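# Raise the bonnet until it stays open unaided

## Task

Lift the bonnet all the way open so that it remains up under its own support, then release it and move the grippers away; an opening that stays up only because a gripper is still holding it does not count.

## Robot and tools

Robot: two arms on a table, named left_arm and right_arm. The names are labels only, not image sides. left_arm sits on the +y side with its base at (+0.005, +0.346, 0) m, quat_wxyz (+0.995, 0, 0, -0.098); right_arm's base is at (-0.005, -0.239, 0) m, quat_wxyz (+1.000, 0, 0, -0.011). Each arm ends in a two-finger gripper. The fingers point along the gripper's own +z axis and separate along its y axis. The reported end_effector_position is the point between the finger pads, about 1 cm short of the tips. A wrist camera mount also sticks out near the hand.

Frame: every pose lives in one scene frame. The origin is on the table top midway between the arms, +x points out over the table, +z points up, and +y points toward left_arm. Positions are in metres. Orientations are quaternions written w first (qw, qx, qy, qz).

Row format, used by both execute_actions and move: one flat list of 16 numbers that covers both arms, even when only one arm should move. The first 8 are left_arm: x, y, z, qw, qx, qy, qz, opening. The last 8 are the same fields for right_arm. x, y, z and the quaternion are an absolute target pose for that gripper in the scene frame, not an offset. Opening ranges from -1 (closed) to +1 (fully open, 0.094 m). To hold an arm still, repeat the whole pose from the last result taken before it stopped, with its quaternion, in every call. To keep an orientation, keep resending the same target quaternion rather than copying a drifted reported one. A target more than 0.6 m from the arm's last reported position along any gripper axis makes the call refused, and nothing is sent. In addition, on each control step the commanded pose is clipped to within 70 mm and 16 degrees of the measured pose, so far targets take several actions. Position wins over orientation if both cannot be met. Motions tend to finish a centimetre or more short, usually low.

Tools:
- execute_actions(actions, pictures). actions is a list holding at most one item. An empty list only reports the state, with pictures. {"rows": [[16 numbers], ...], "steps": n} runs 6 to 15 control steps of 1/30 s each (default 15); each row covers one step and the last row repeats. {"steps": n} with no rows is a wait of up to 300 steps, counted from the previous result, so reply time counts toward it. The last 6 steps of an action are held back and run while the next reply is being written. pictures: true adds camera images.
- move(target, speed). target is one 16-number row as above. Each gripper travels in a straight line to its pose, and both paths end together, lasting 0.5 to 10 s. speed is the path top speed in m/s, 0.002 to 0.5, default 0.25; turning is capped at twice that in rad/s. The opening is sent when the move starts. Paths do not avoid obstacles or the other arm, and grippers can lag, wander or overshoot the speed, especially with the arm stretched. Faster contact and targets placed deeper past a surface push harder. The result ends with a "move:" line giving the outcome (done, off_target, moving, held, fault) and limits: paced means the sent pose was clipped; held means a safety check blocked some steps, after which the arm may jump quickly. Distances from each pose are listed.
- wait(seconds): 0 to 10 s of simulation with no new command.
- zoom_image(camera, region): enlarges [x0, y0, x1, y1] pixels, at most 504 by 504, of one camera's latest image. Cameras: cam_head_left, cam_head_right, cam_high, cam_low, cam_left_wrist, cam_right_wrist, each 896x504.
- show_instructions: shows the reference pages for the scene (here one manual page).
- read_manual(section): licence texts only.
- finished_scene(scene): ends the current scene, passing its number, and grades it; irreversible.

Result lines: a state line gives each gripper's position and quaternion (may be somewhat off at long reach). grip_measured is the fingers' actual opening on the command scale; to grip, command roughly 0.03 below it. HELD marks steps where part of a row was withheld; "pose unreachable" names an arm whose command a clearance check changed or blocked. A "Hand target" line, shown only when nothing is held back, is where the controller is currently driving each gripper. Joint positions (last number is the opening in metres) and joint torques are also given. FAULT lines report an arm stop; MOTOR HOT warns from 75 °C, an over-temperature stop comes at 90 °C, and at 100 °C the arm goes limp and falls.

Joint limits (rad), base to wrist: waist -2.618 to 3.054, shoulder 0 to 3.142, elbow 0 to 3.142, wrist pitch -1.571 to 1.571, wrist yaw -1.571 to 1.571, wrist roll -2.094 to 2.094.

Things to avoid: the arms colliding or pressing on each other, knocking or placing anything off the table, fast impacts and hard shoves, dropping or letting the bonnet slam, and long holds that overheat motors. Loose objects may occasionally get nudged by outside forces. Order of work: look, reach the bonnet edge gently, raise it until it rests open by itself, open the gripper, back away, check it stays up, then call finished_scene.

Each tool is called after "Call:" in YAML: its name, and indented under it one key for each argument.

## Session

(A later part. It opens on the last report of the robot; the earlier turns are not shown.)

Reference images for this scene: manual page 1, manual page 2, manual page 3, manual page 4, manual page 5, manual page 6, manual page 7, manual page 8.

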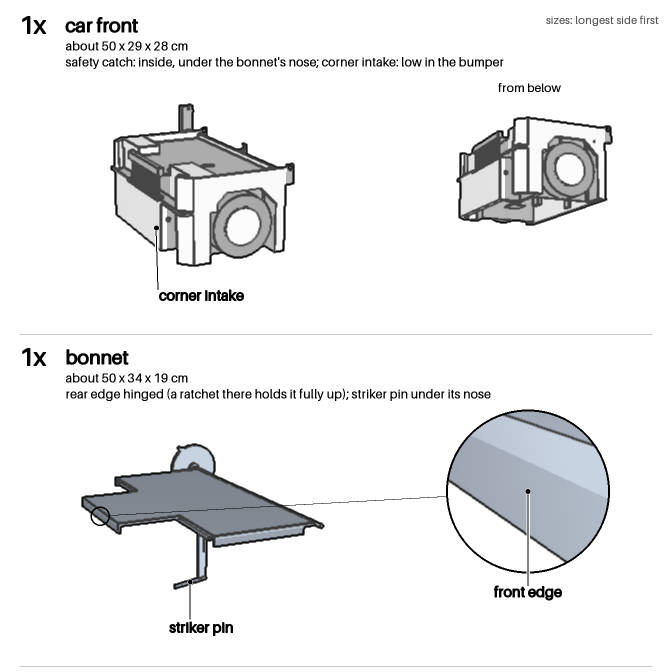

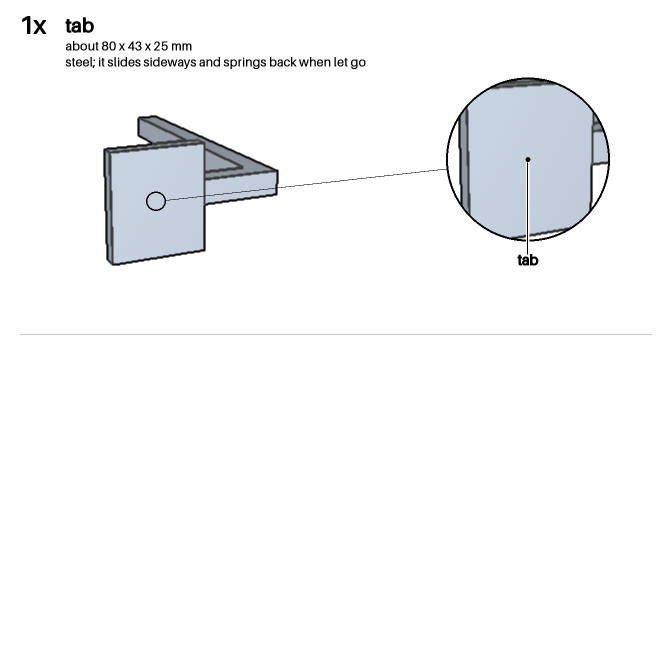

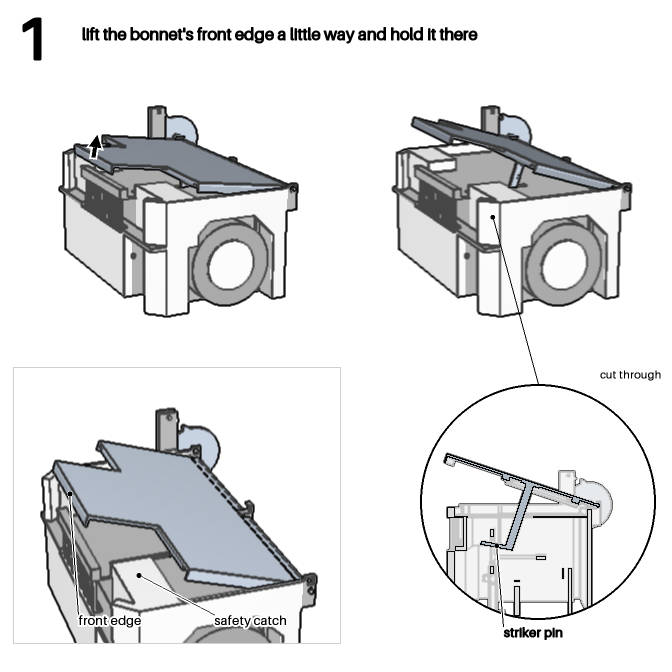

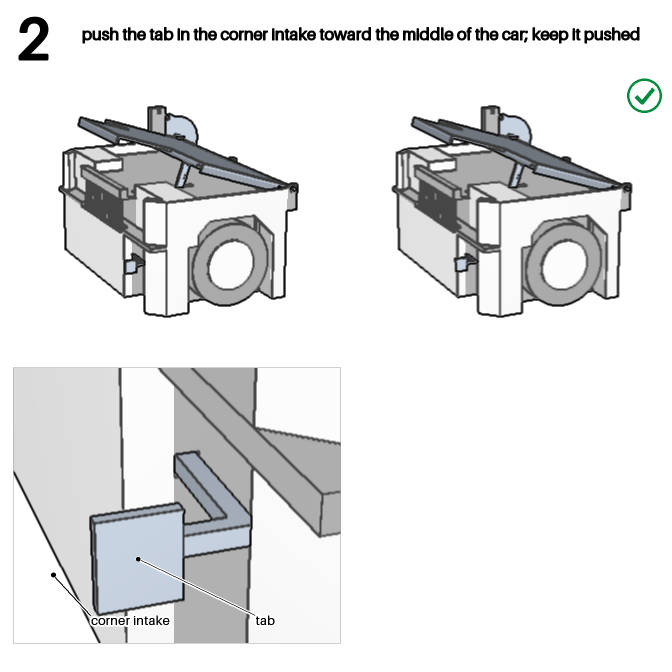

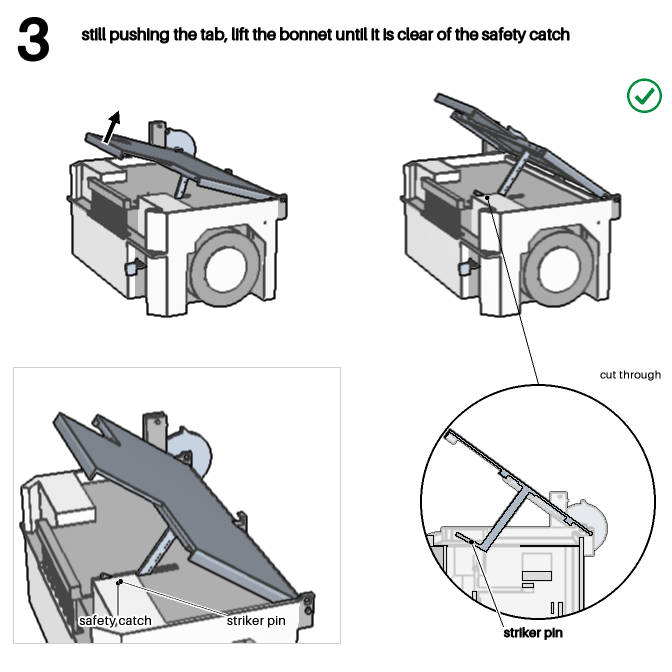

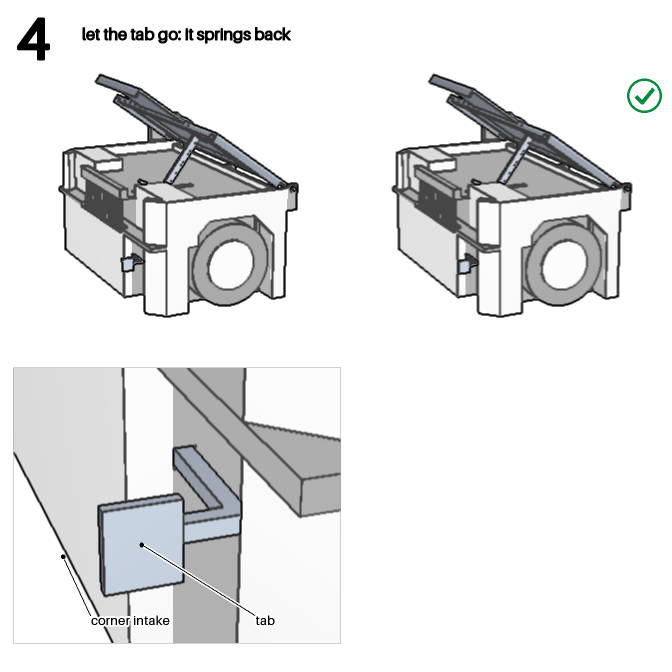

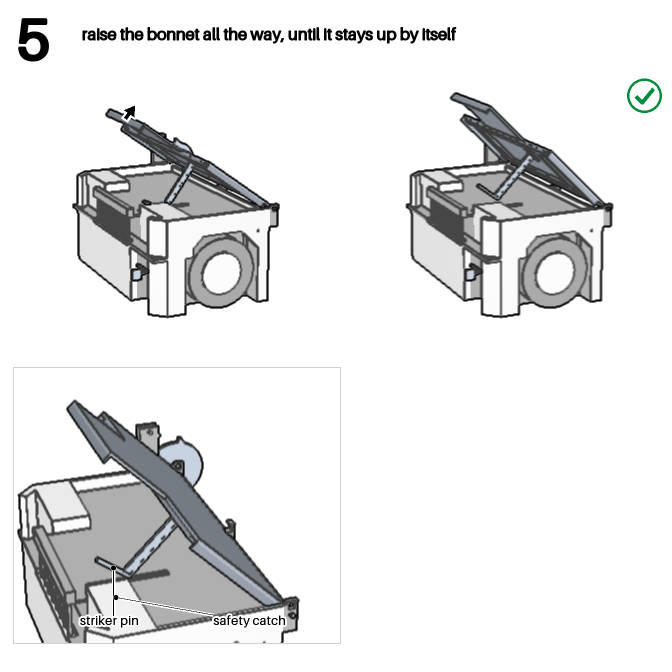

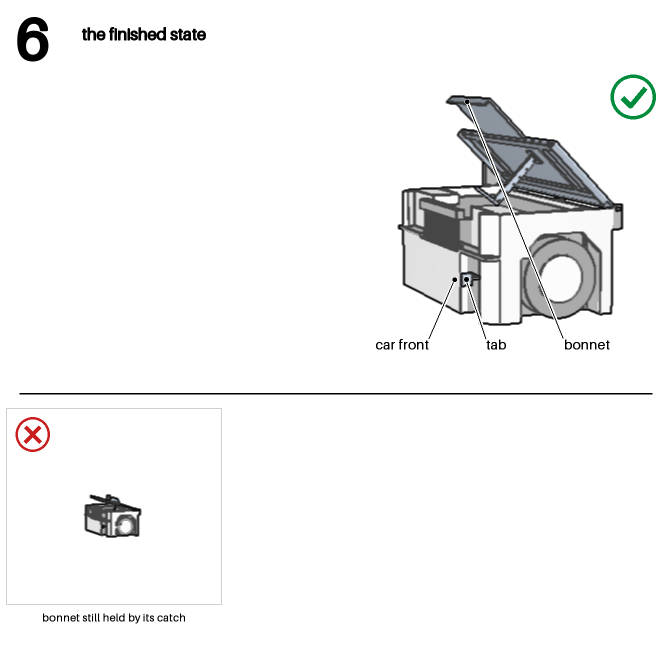

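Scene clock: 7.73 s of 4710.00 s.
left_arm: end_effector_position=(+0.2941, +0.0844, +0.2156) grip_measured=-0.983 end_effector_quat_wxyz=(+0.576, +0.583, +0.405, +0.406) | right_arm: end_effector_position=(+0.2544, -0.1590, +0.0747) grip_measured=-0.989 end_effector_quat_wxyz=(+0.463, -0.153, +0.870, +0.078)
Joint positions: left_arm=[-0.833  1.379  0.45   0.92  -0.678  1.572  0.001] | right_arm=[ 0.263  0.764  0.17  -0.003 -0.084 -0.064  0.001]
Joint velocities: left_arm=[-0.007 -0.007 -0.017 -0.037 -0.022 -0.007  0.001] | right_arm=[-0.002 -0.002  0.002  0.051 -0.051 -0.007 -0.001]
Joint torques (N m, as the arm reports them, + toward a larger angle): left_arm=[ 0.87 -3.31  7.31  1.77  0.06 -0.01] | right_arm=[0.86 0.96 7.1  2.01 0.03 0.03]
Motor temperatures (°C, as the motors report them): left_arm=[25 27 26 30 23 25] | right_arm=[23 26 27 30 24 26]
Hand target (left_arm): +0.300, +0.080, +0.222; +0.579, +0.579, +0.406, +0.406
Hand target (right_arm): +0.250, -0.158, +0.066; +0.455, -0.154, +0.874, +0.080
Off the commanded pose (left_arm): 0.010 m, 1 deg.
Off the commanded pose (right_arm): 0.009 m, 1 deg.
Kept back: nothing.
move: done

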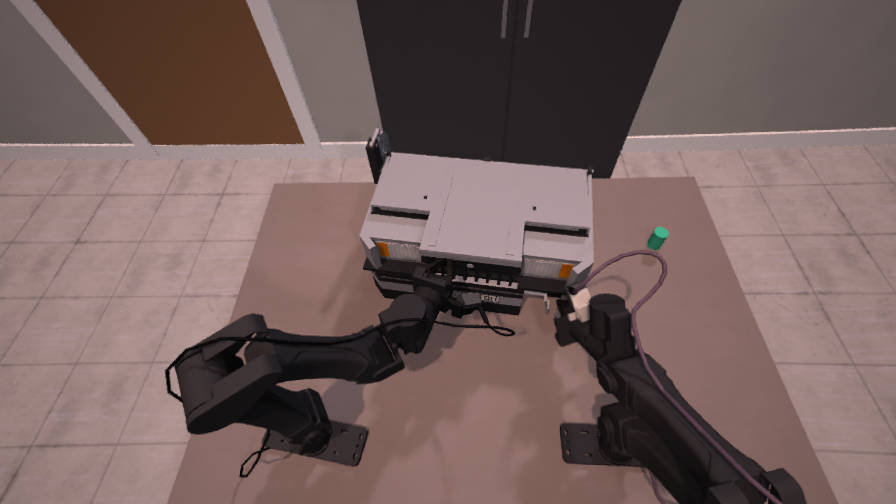

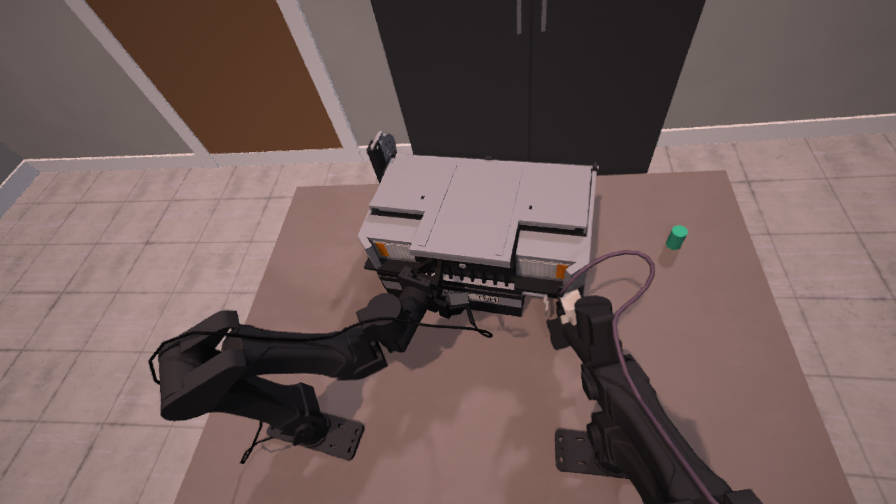

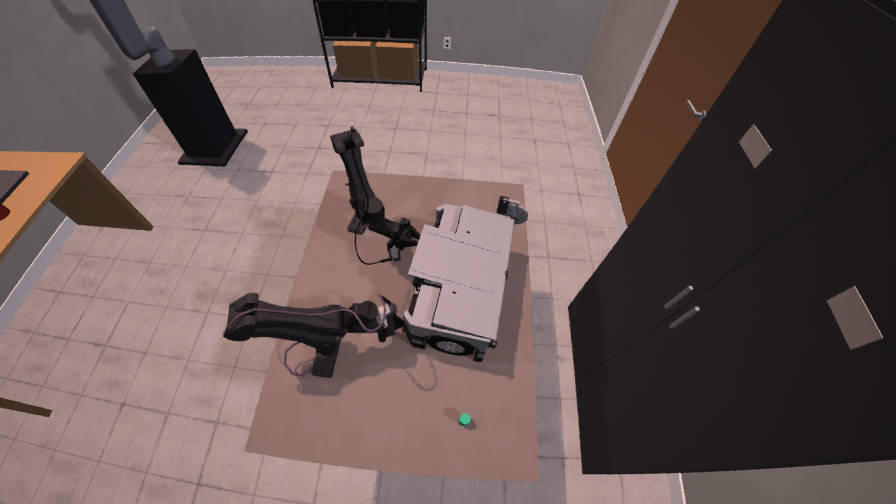

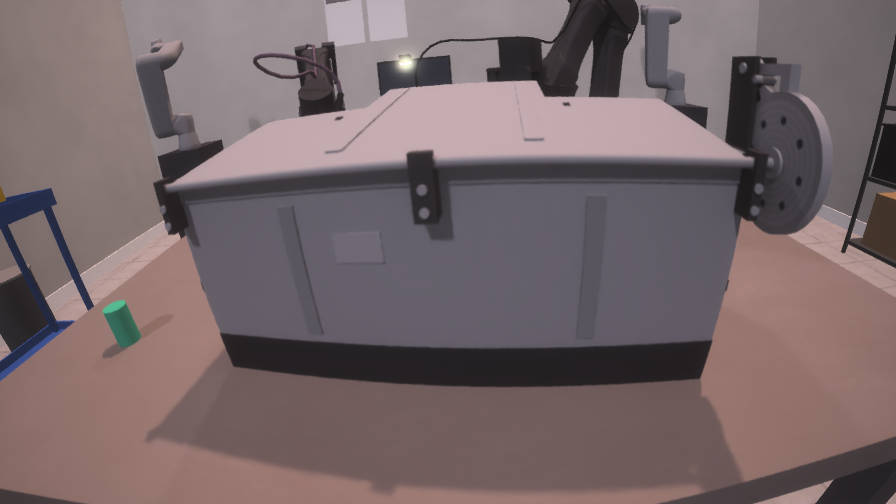

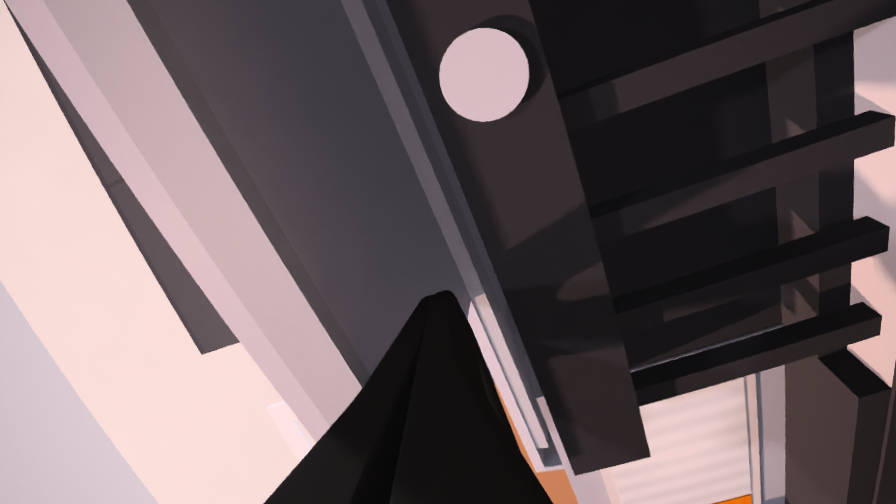

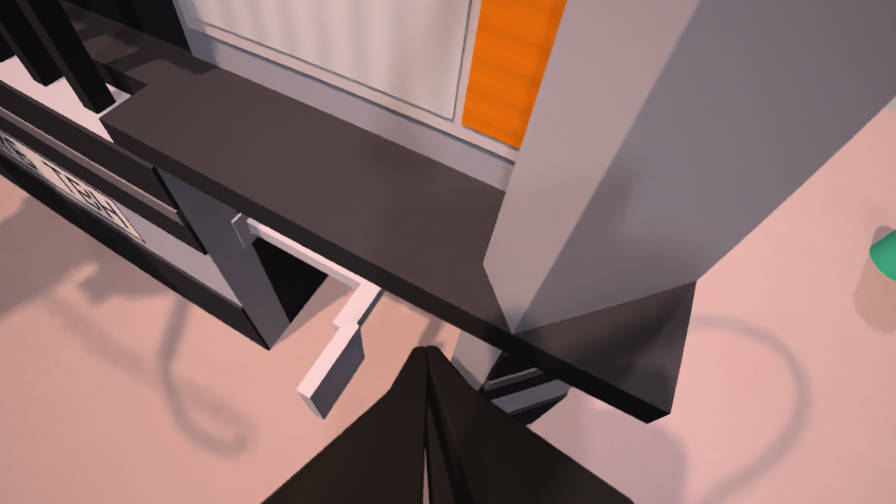

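Call:
move:
  target: [0.31,0.078,0.224,0.579,0.579,0.406,0.406,-1,0.252,-0.157,0.066,0.455,-0.154,0.874,0.08,-1]
  speed: 0.03

Call:
move:
  target: [0.312,0.078,0.31,0.650,0.499,0.350,0.455,-1,0.252,-0.157,0.066,0.455,-0.154,0.874,0.08,-1]
  speed: 0.03

Scene clock: 9.13 s of 4710.00 s.
left_arm: end_effector_position=(+0.3041, +0.0827, +0.2175) grip_measured=-0.983 end_effector_quat_wxyz=(+0.575, +0.583, +0.405, +0.406) | right_arm: end_effector_position=(+0.2553, -0.1588, +0.0761) grip_measured=-0.989 end_effector_quat_wxyz=(+0.466, -0.152, +0.868, +0.078)
Joint positions: left_arm=[-0.802  1.403  0.479  0.914 -0.649  1.572  0.001] | right_arm=[ 0.263  0.764  0.17   0.004 -0.084 -0.063  0.001]
Joint velocities: left_arm=[-0.007  0.007  0.002 -0.022 -0.022 -0.022 -0.001] | right_arm=[-0.017 -0.007  0.002 -0.022 -0.037 -0.007 -0.001]
Joint torques (N m, as the arm reports them, + toward a larger angle): left_arm=[ 0.87 -3.57  7.38  1.82  0.06 -0.01] | right_arm=[0.89 1.55 7.23 2.   0.04 0.05]
Motor temperatures (°C, as the motors report them): left_arm=[25 27 26 30 23 25] | right_arm=[23 26 27 30 24 26]
Hand target (left_arm): +0.310, +0.079, +0.224; +0.579, +0.579, +0.406, +0.406
Hand target (right_arm): +0.251, -0.157, +0.066; +0.455, -0.154, +0.874, +0.080
Off the commanded pose (left_arm): 0.010 m, 1 deg.
Off the commanded pose (right_arm): 0.011 m, 1 deg.
Kept back: nothing.
move: off_target (right_arm)

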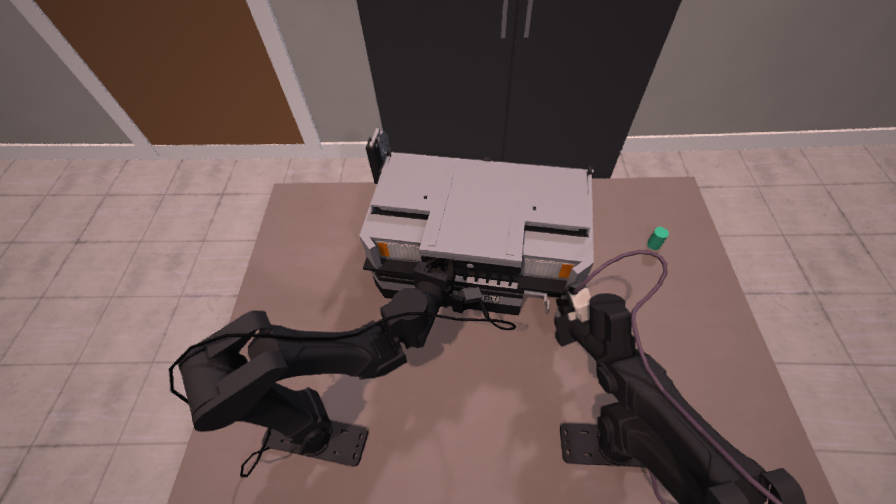

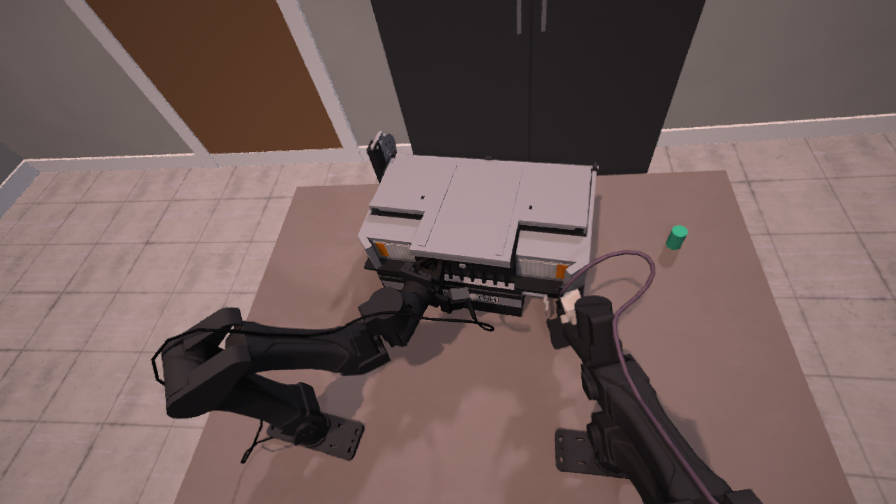

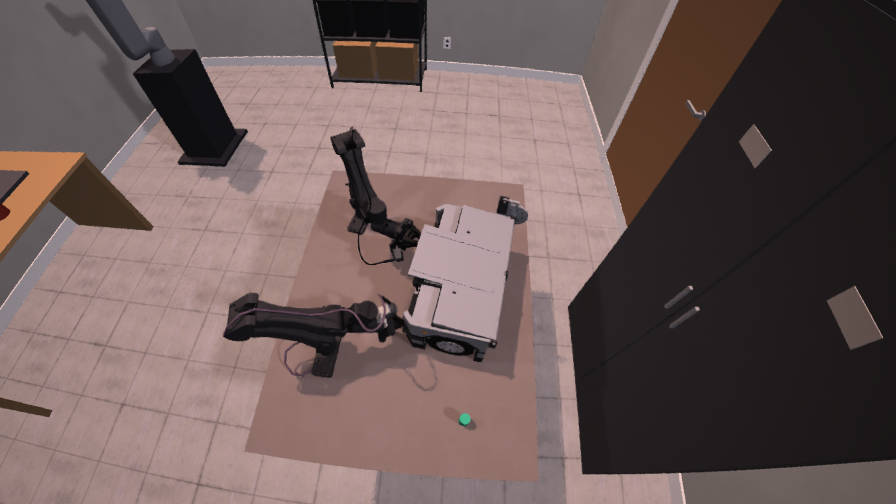

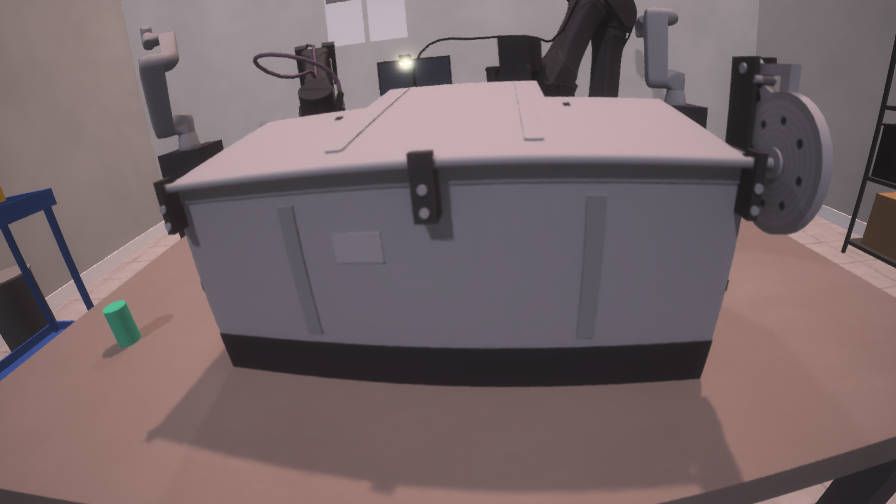

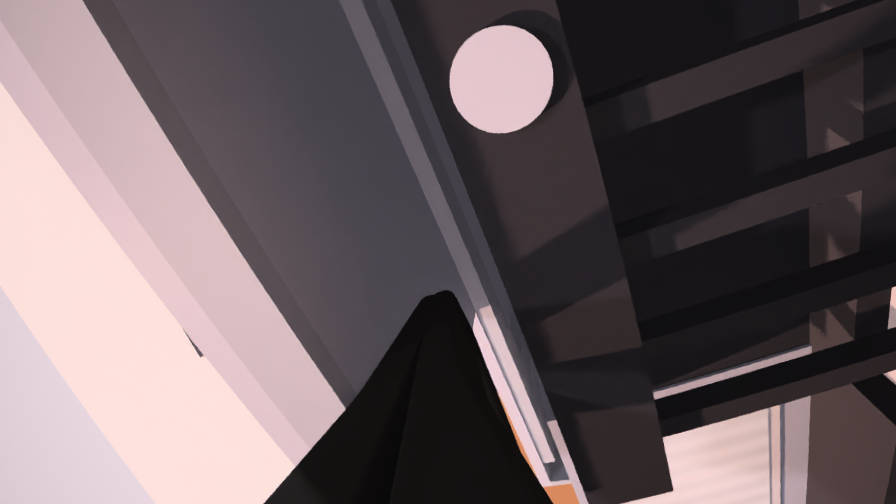

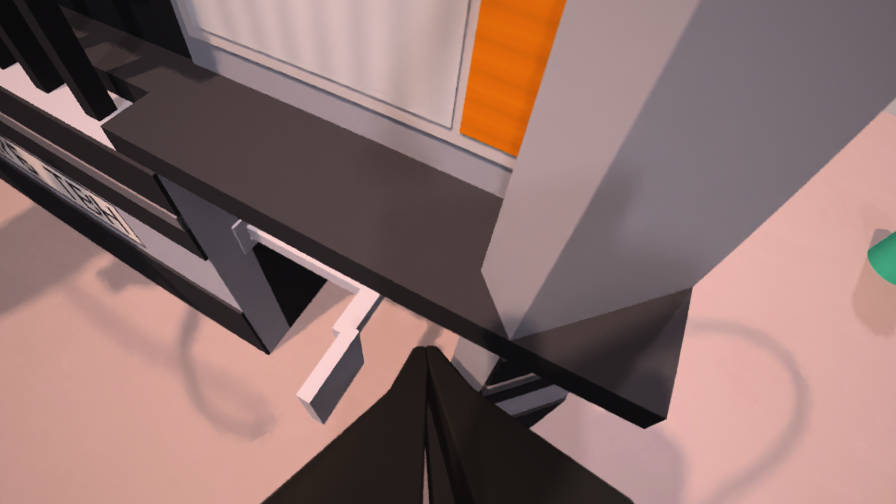

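Scene clock: 13.83 s of 4710.00 s.
left_arm: end_effector_position=(+0.3059, +0.0832, +0.2308) grip_measured=-0.985 end_effector_quat_wxyz=(+0.564, +0.594, +0.355, +0.451) | right_arm: end_effector_position=(+0.2553, -0.1588, +0.0761) grip_measured=-0.989 end_effector_quat_wxyz=(+0.466, -0.152, +0.868, +0.078)
Joint positions: left_arm=[-0.79   1.403  0.479  0.977 -0.628  1.738  0.001] | right_arm=[ 0.263  0.764  0.17   0.004 -0.084 -0.063  0.001]
Joint velocities: left_arm=[-0.007 -0.017  0.002 -0.022  0.037 -0.007 -0.   ] | right_arm=[-0.012  0.002 -0.002 -0.081  0.037 -0.007 -0.001]
Joint torques (N m, as the arm reports them, + toward a larger angle): left_arm=[ 1.14 -7.61 10.2   3.34  0.27  0.24] | right_arm=[0.9  1.51 7.24 1.98 0.04 0.04]
Motor temperatures (°C, as the motors report them): left_arm=[25 28 27 33 23 25] | right_arm=[23 26 27 31 24 26]
Hand target (left_arm): +0.306, +0.086, +0.307; +0.647, +0.501, +0.350, +0.457
Hand target (right_arm): +0.251, -0.157, +0.066; +0.455, -0.154, +0.874, +0.080
Off the commanded pose (left_arm): 0.080 m, 15 deg.
Off the commanded pose (right_arm): 0.011 m, 1 deg.
Kept back: nothing.
move: off_target (left_arm, right_arm)

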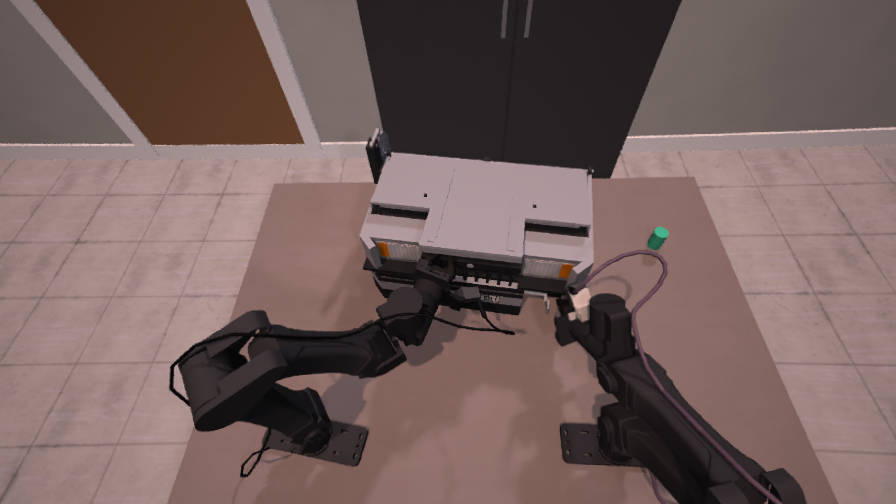

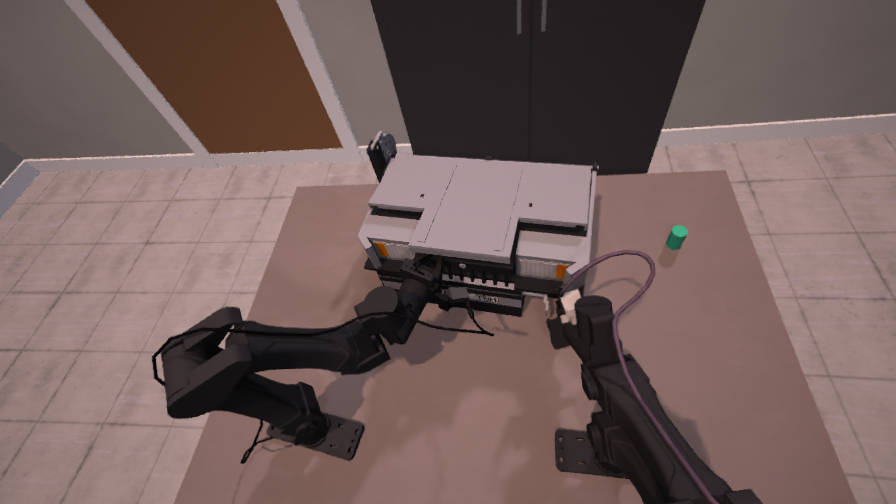

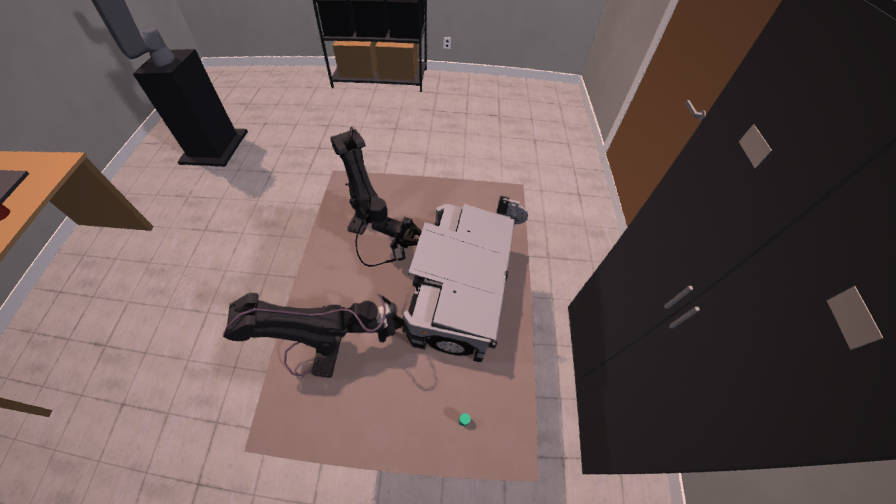

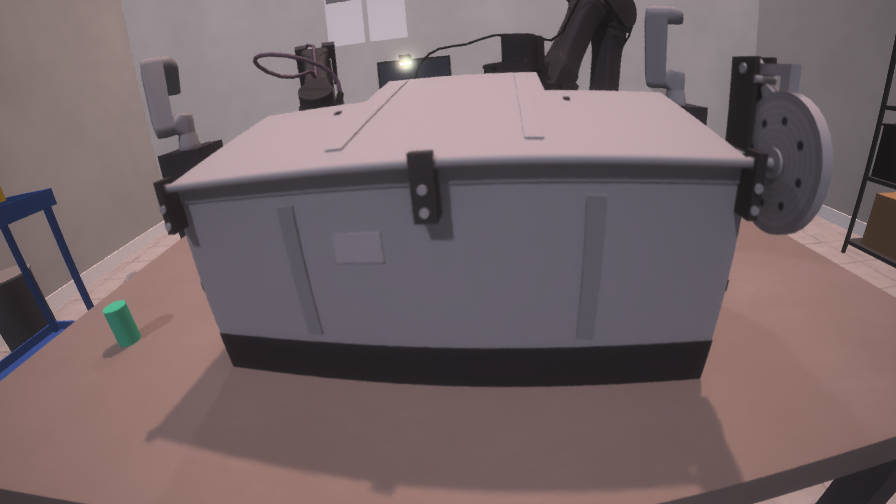

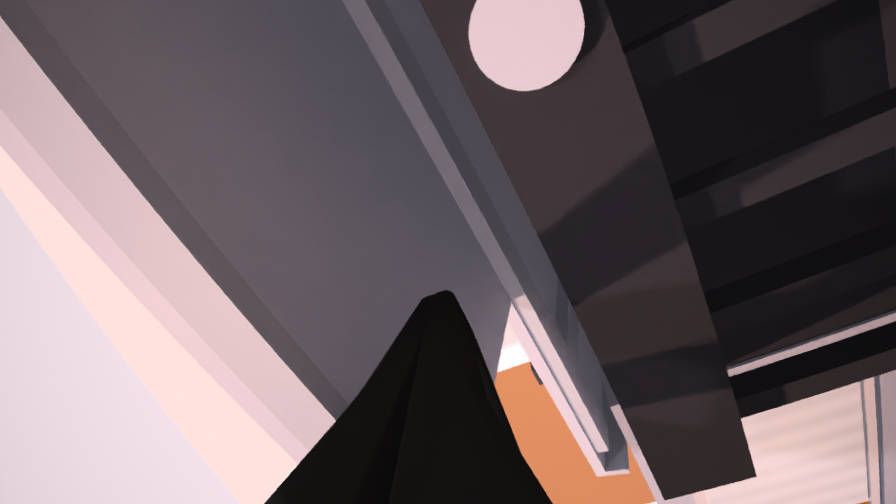

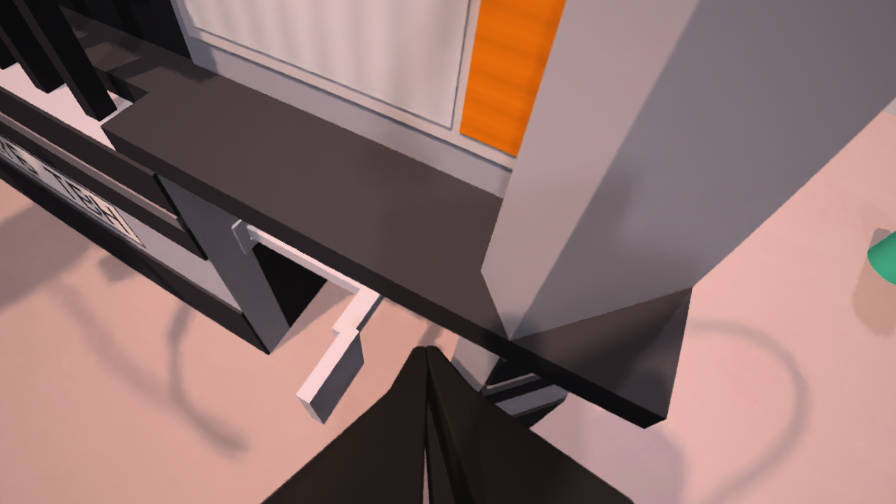

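Call:
execute_actions:
  actions:
    - {"rows":[[0.312,0.078,0.32,0.63,0.525,0.368,0.44,-1,0.252,-0.157,0.066,0.455,-0.154,0.874,0.08,-1],[0.312,0.078,0.325,0.62,0.535,0.375,0.434,-1,0.252,-0.157,0.066,0.455,-0.154,0.874,0.08,-1],[0.312,0.078,0.33,0.61,0.545,0.382,0.428,-1,0.252,-0.157,0.066,0.455,-0.154,0.874,0.08,-1]],"steps":15}

Call:
wait:
  seconds: 0.5

Scene clock: 14.50 s of 4710.00 s.
left_arm: end_effector_position=(+0.3088, +0.0804, +0.2665) grip_measured=-0.985 end_effector_quat_wxyz=(+0.552, +0.606, +0.373, +0.435) | right_arm: end_effector_position=(+0.2553, -0.1589, +0.0761) grip_measured=-0.989 end_effector_quat_wxyz=(+0.466, -0.152, +0.868, +0.078)
Joint positions: left_arm=[-0.789  1.282  0.626  0.64  -0.633  1.676  0.001] | right_arm=[ 0.263  0.764  0.17   0.004 -0.083 -0.063  0.001]
Joint velocities: left_arm=[-0.007 -0.095  0.447 -0.549 -0.11  -0.125 -0.   ] | right_arm=[-0.007 -0.002 -0.002  0.022  0.081 -0.066 -0.   ]
Joint torques (N m, as the arm reports them, + toward a larger angle): left_arm=[ 0.34 -7.6   9.6   2.86  0.13  0.  ] | right_arm=[0.9  1.52 7.24 1.98 0.04 0.04]
Motor temperatures (°C, as the motors report them): left_arm=[25 28 28 33 23 25] | right_arm=[23 26 27 31 24 26]
Steps of this call (steps 1 to 11: nothing new was sent; steps 12 to 20: the first 9 steps of this action). Readings (end_effector_position):
12: left_arm (+0.3061, +0.0829, +0.2314) | right_arm (+0.2553, -0.1589, +0.0761)
13: left_arm (+0.3061, +0.0831, +0.2319) | right_arm (+0.2553, -0.1589, +0.0761)
15: left_arm (+0.3063, +0.0827, +0.2386) | right_arm (+0.2553, -0.1589, +0.0761)
19: left_arm (+0.3081, +0.0810, +0.2615) | right_arm (+0.2553, -0.1589, +0.0761)
20: the state above

Scene clock: 15.20 s of 4710.00 s.
left_arm: end_effector_position=(+0.3103, +0.0795, +0.2660) grip_measured=-0.985 end_effector_quat_wxyz=(+0.541, +0.614, +0.378, +0.432) | right_arm: end_effector_position=(+0.2553, -0.1589, +0.0761) grip_measured=-0.989 end_effector_quat_wxyz=(+0.466, -0.152, +0.868, +0.078)
Joint positions: left_arm=[-0.789  1.28   0.655  0.574 -0.638  1.663  0.001] | right_arm=[ 0.263  0.764  0.17   0.004 -0.083 -0.063  0.001]
Joint velocities: left_arm=[ 0.012 -0.002 -0.002  0.051 -0.007  0.022 -0.   ] | right_arm=[-0.007 -0.022 -0.017 -0.007  0.051  0.051  0.   ]
Joint torques (N m, as the arm reports them, + toward a larger angle): left_arm=[ 0.48 -7.46 10.25  2.76  0.08 -0.08] | right_arm=[0.9  1.51 7.25 1.98 0.04 0.04]
Motor temperatures (°C, as the motors report them): left_arm=[25 28 28 34 23 25] | right_arm=[23 26 27 31 24 26]
Hand target (left_arm): +0.309, +0.082, +0.328; +0.610, +0.546, +0.382, +0.429
Hand target (right_arm): +0.251, -0.157, +0.066; +0.455, -0.154, +0.874, +0.080
Off the commanded pose (left_arm): 0.064 m, 11 deg.
Off the commanded pose (right_arm): 0.011 m, 1 deg.
Kept back: nothing.
Steps of this call (steps 1 to 6: the last 6 steps of your previous action; steps 7 to 21: nothing new was sent). Readings (end_effector_position):
1: left_arm (+0.3094, +0.0799, +0.2699) | right_arm (+0.2553, -0.1589, +0.0761)
2: left_arm (+0.3100, +0.0799, +0.2716) | right_arm (+0.2553, -0.1589, +0.0761)
4: left_arm (+0.3105, +0.0797, +0.2718) | right_arm (+0.2553, -0.1589, +0.0761)
8: left_arm (+0.3104, +0.0796, +0.2688) | right_arm (+0.2553, -0.1589, +0.0761)
21: the state above

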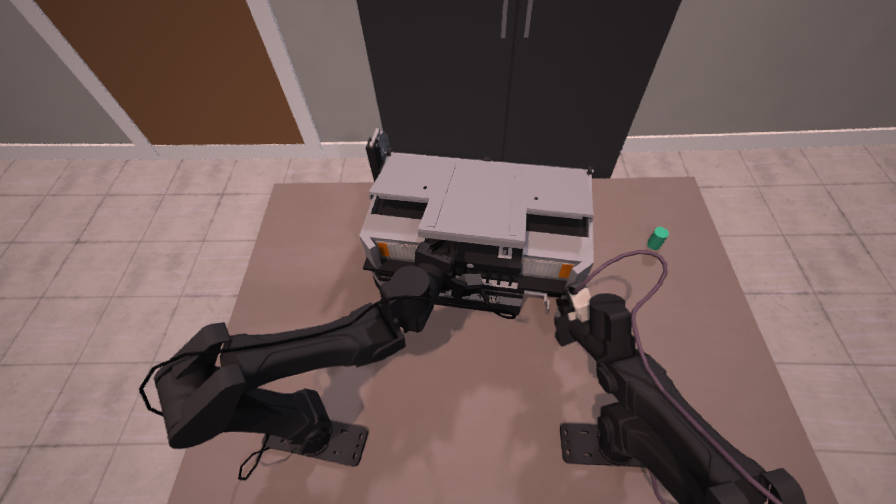

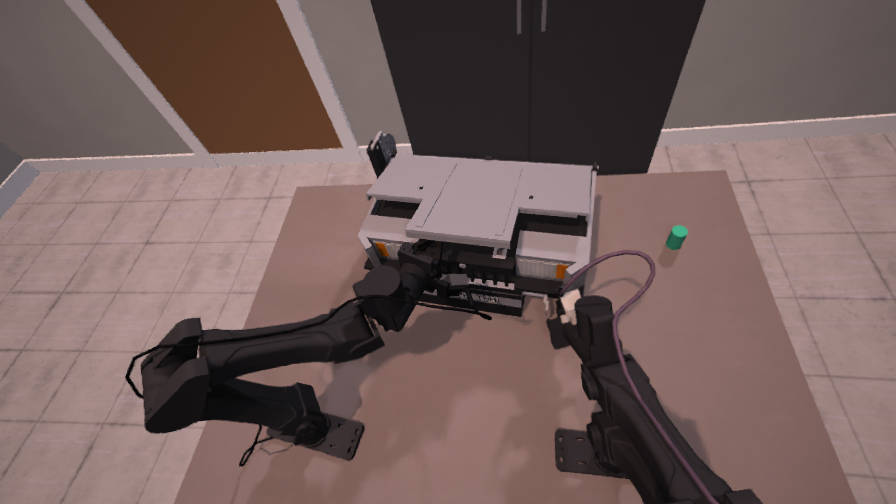

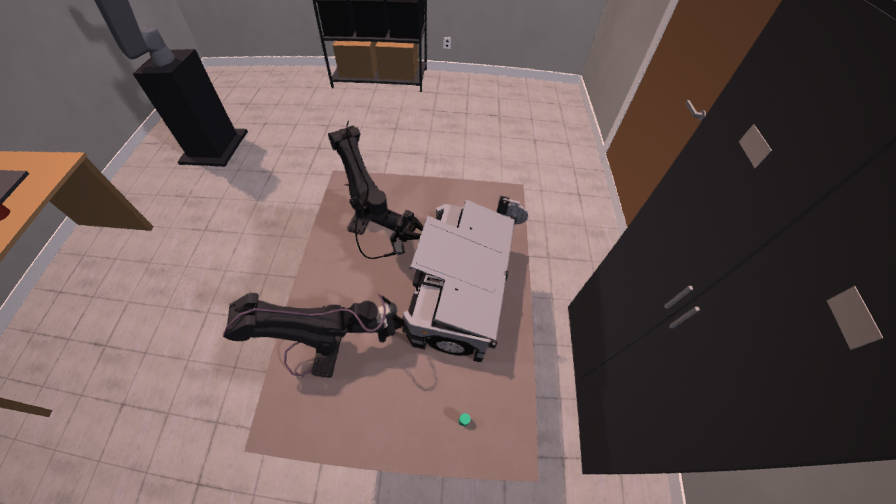

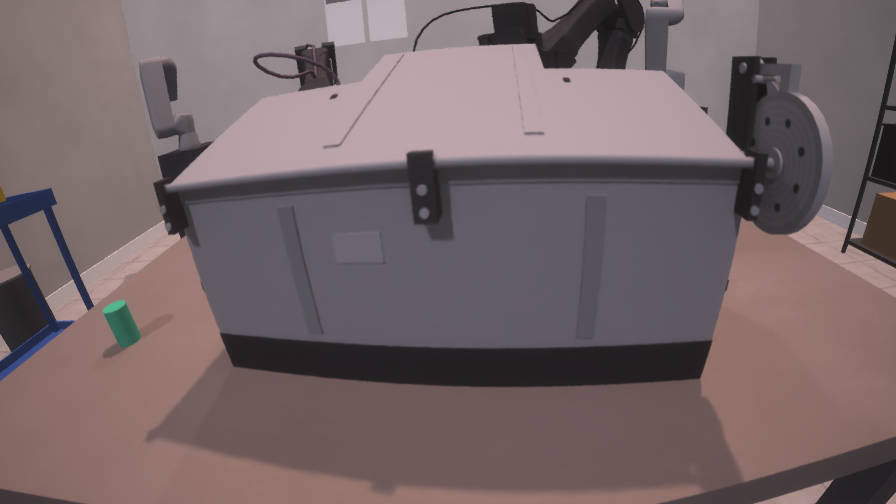

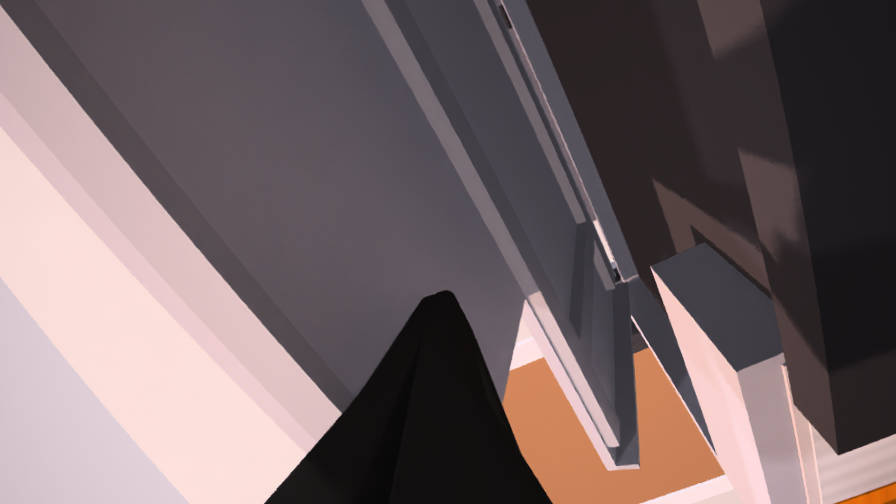

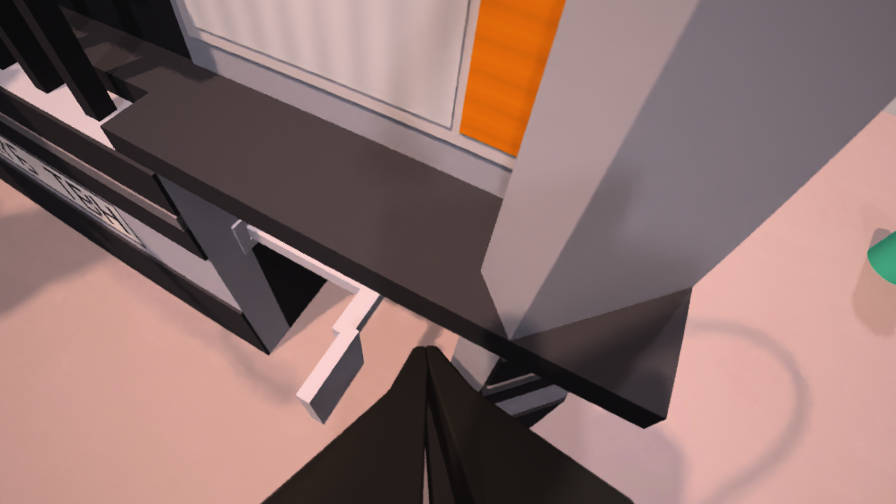

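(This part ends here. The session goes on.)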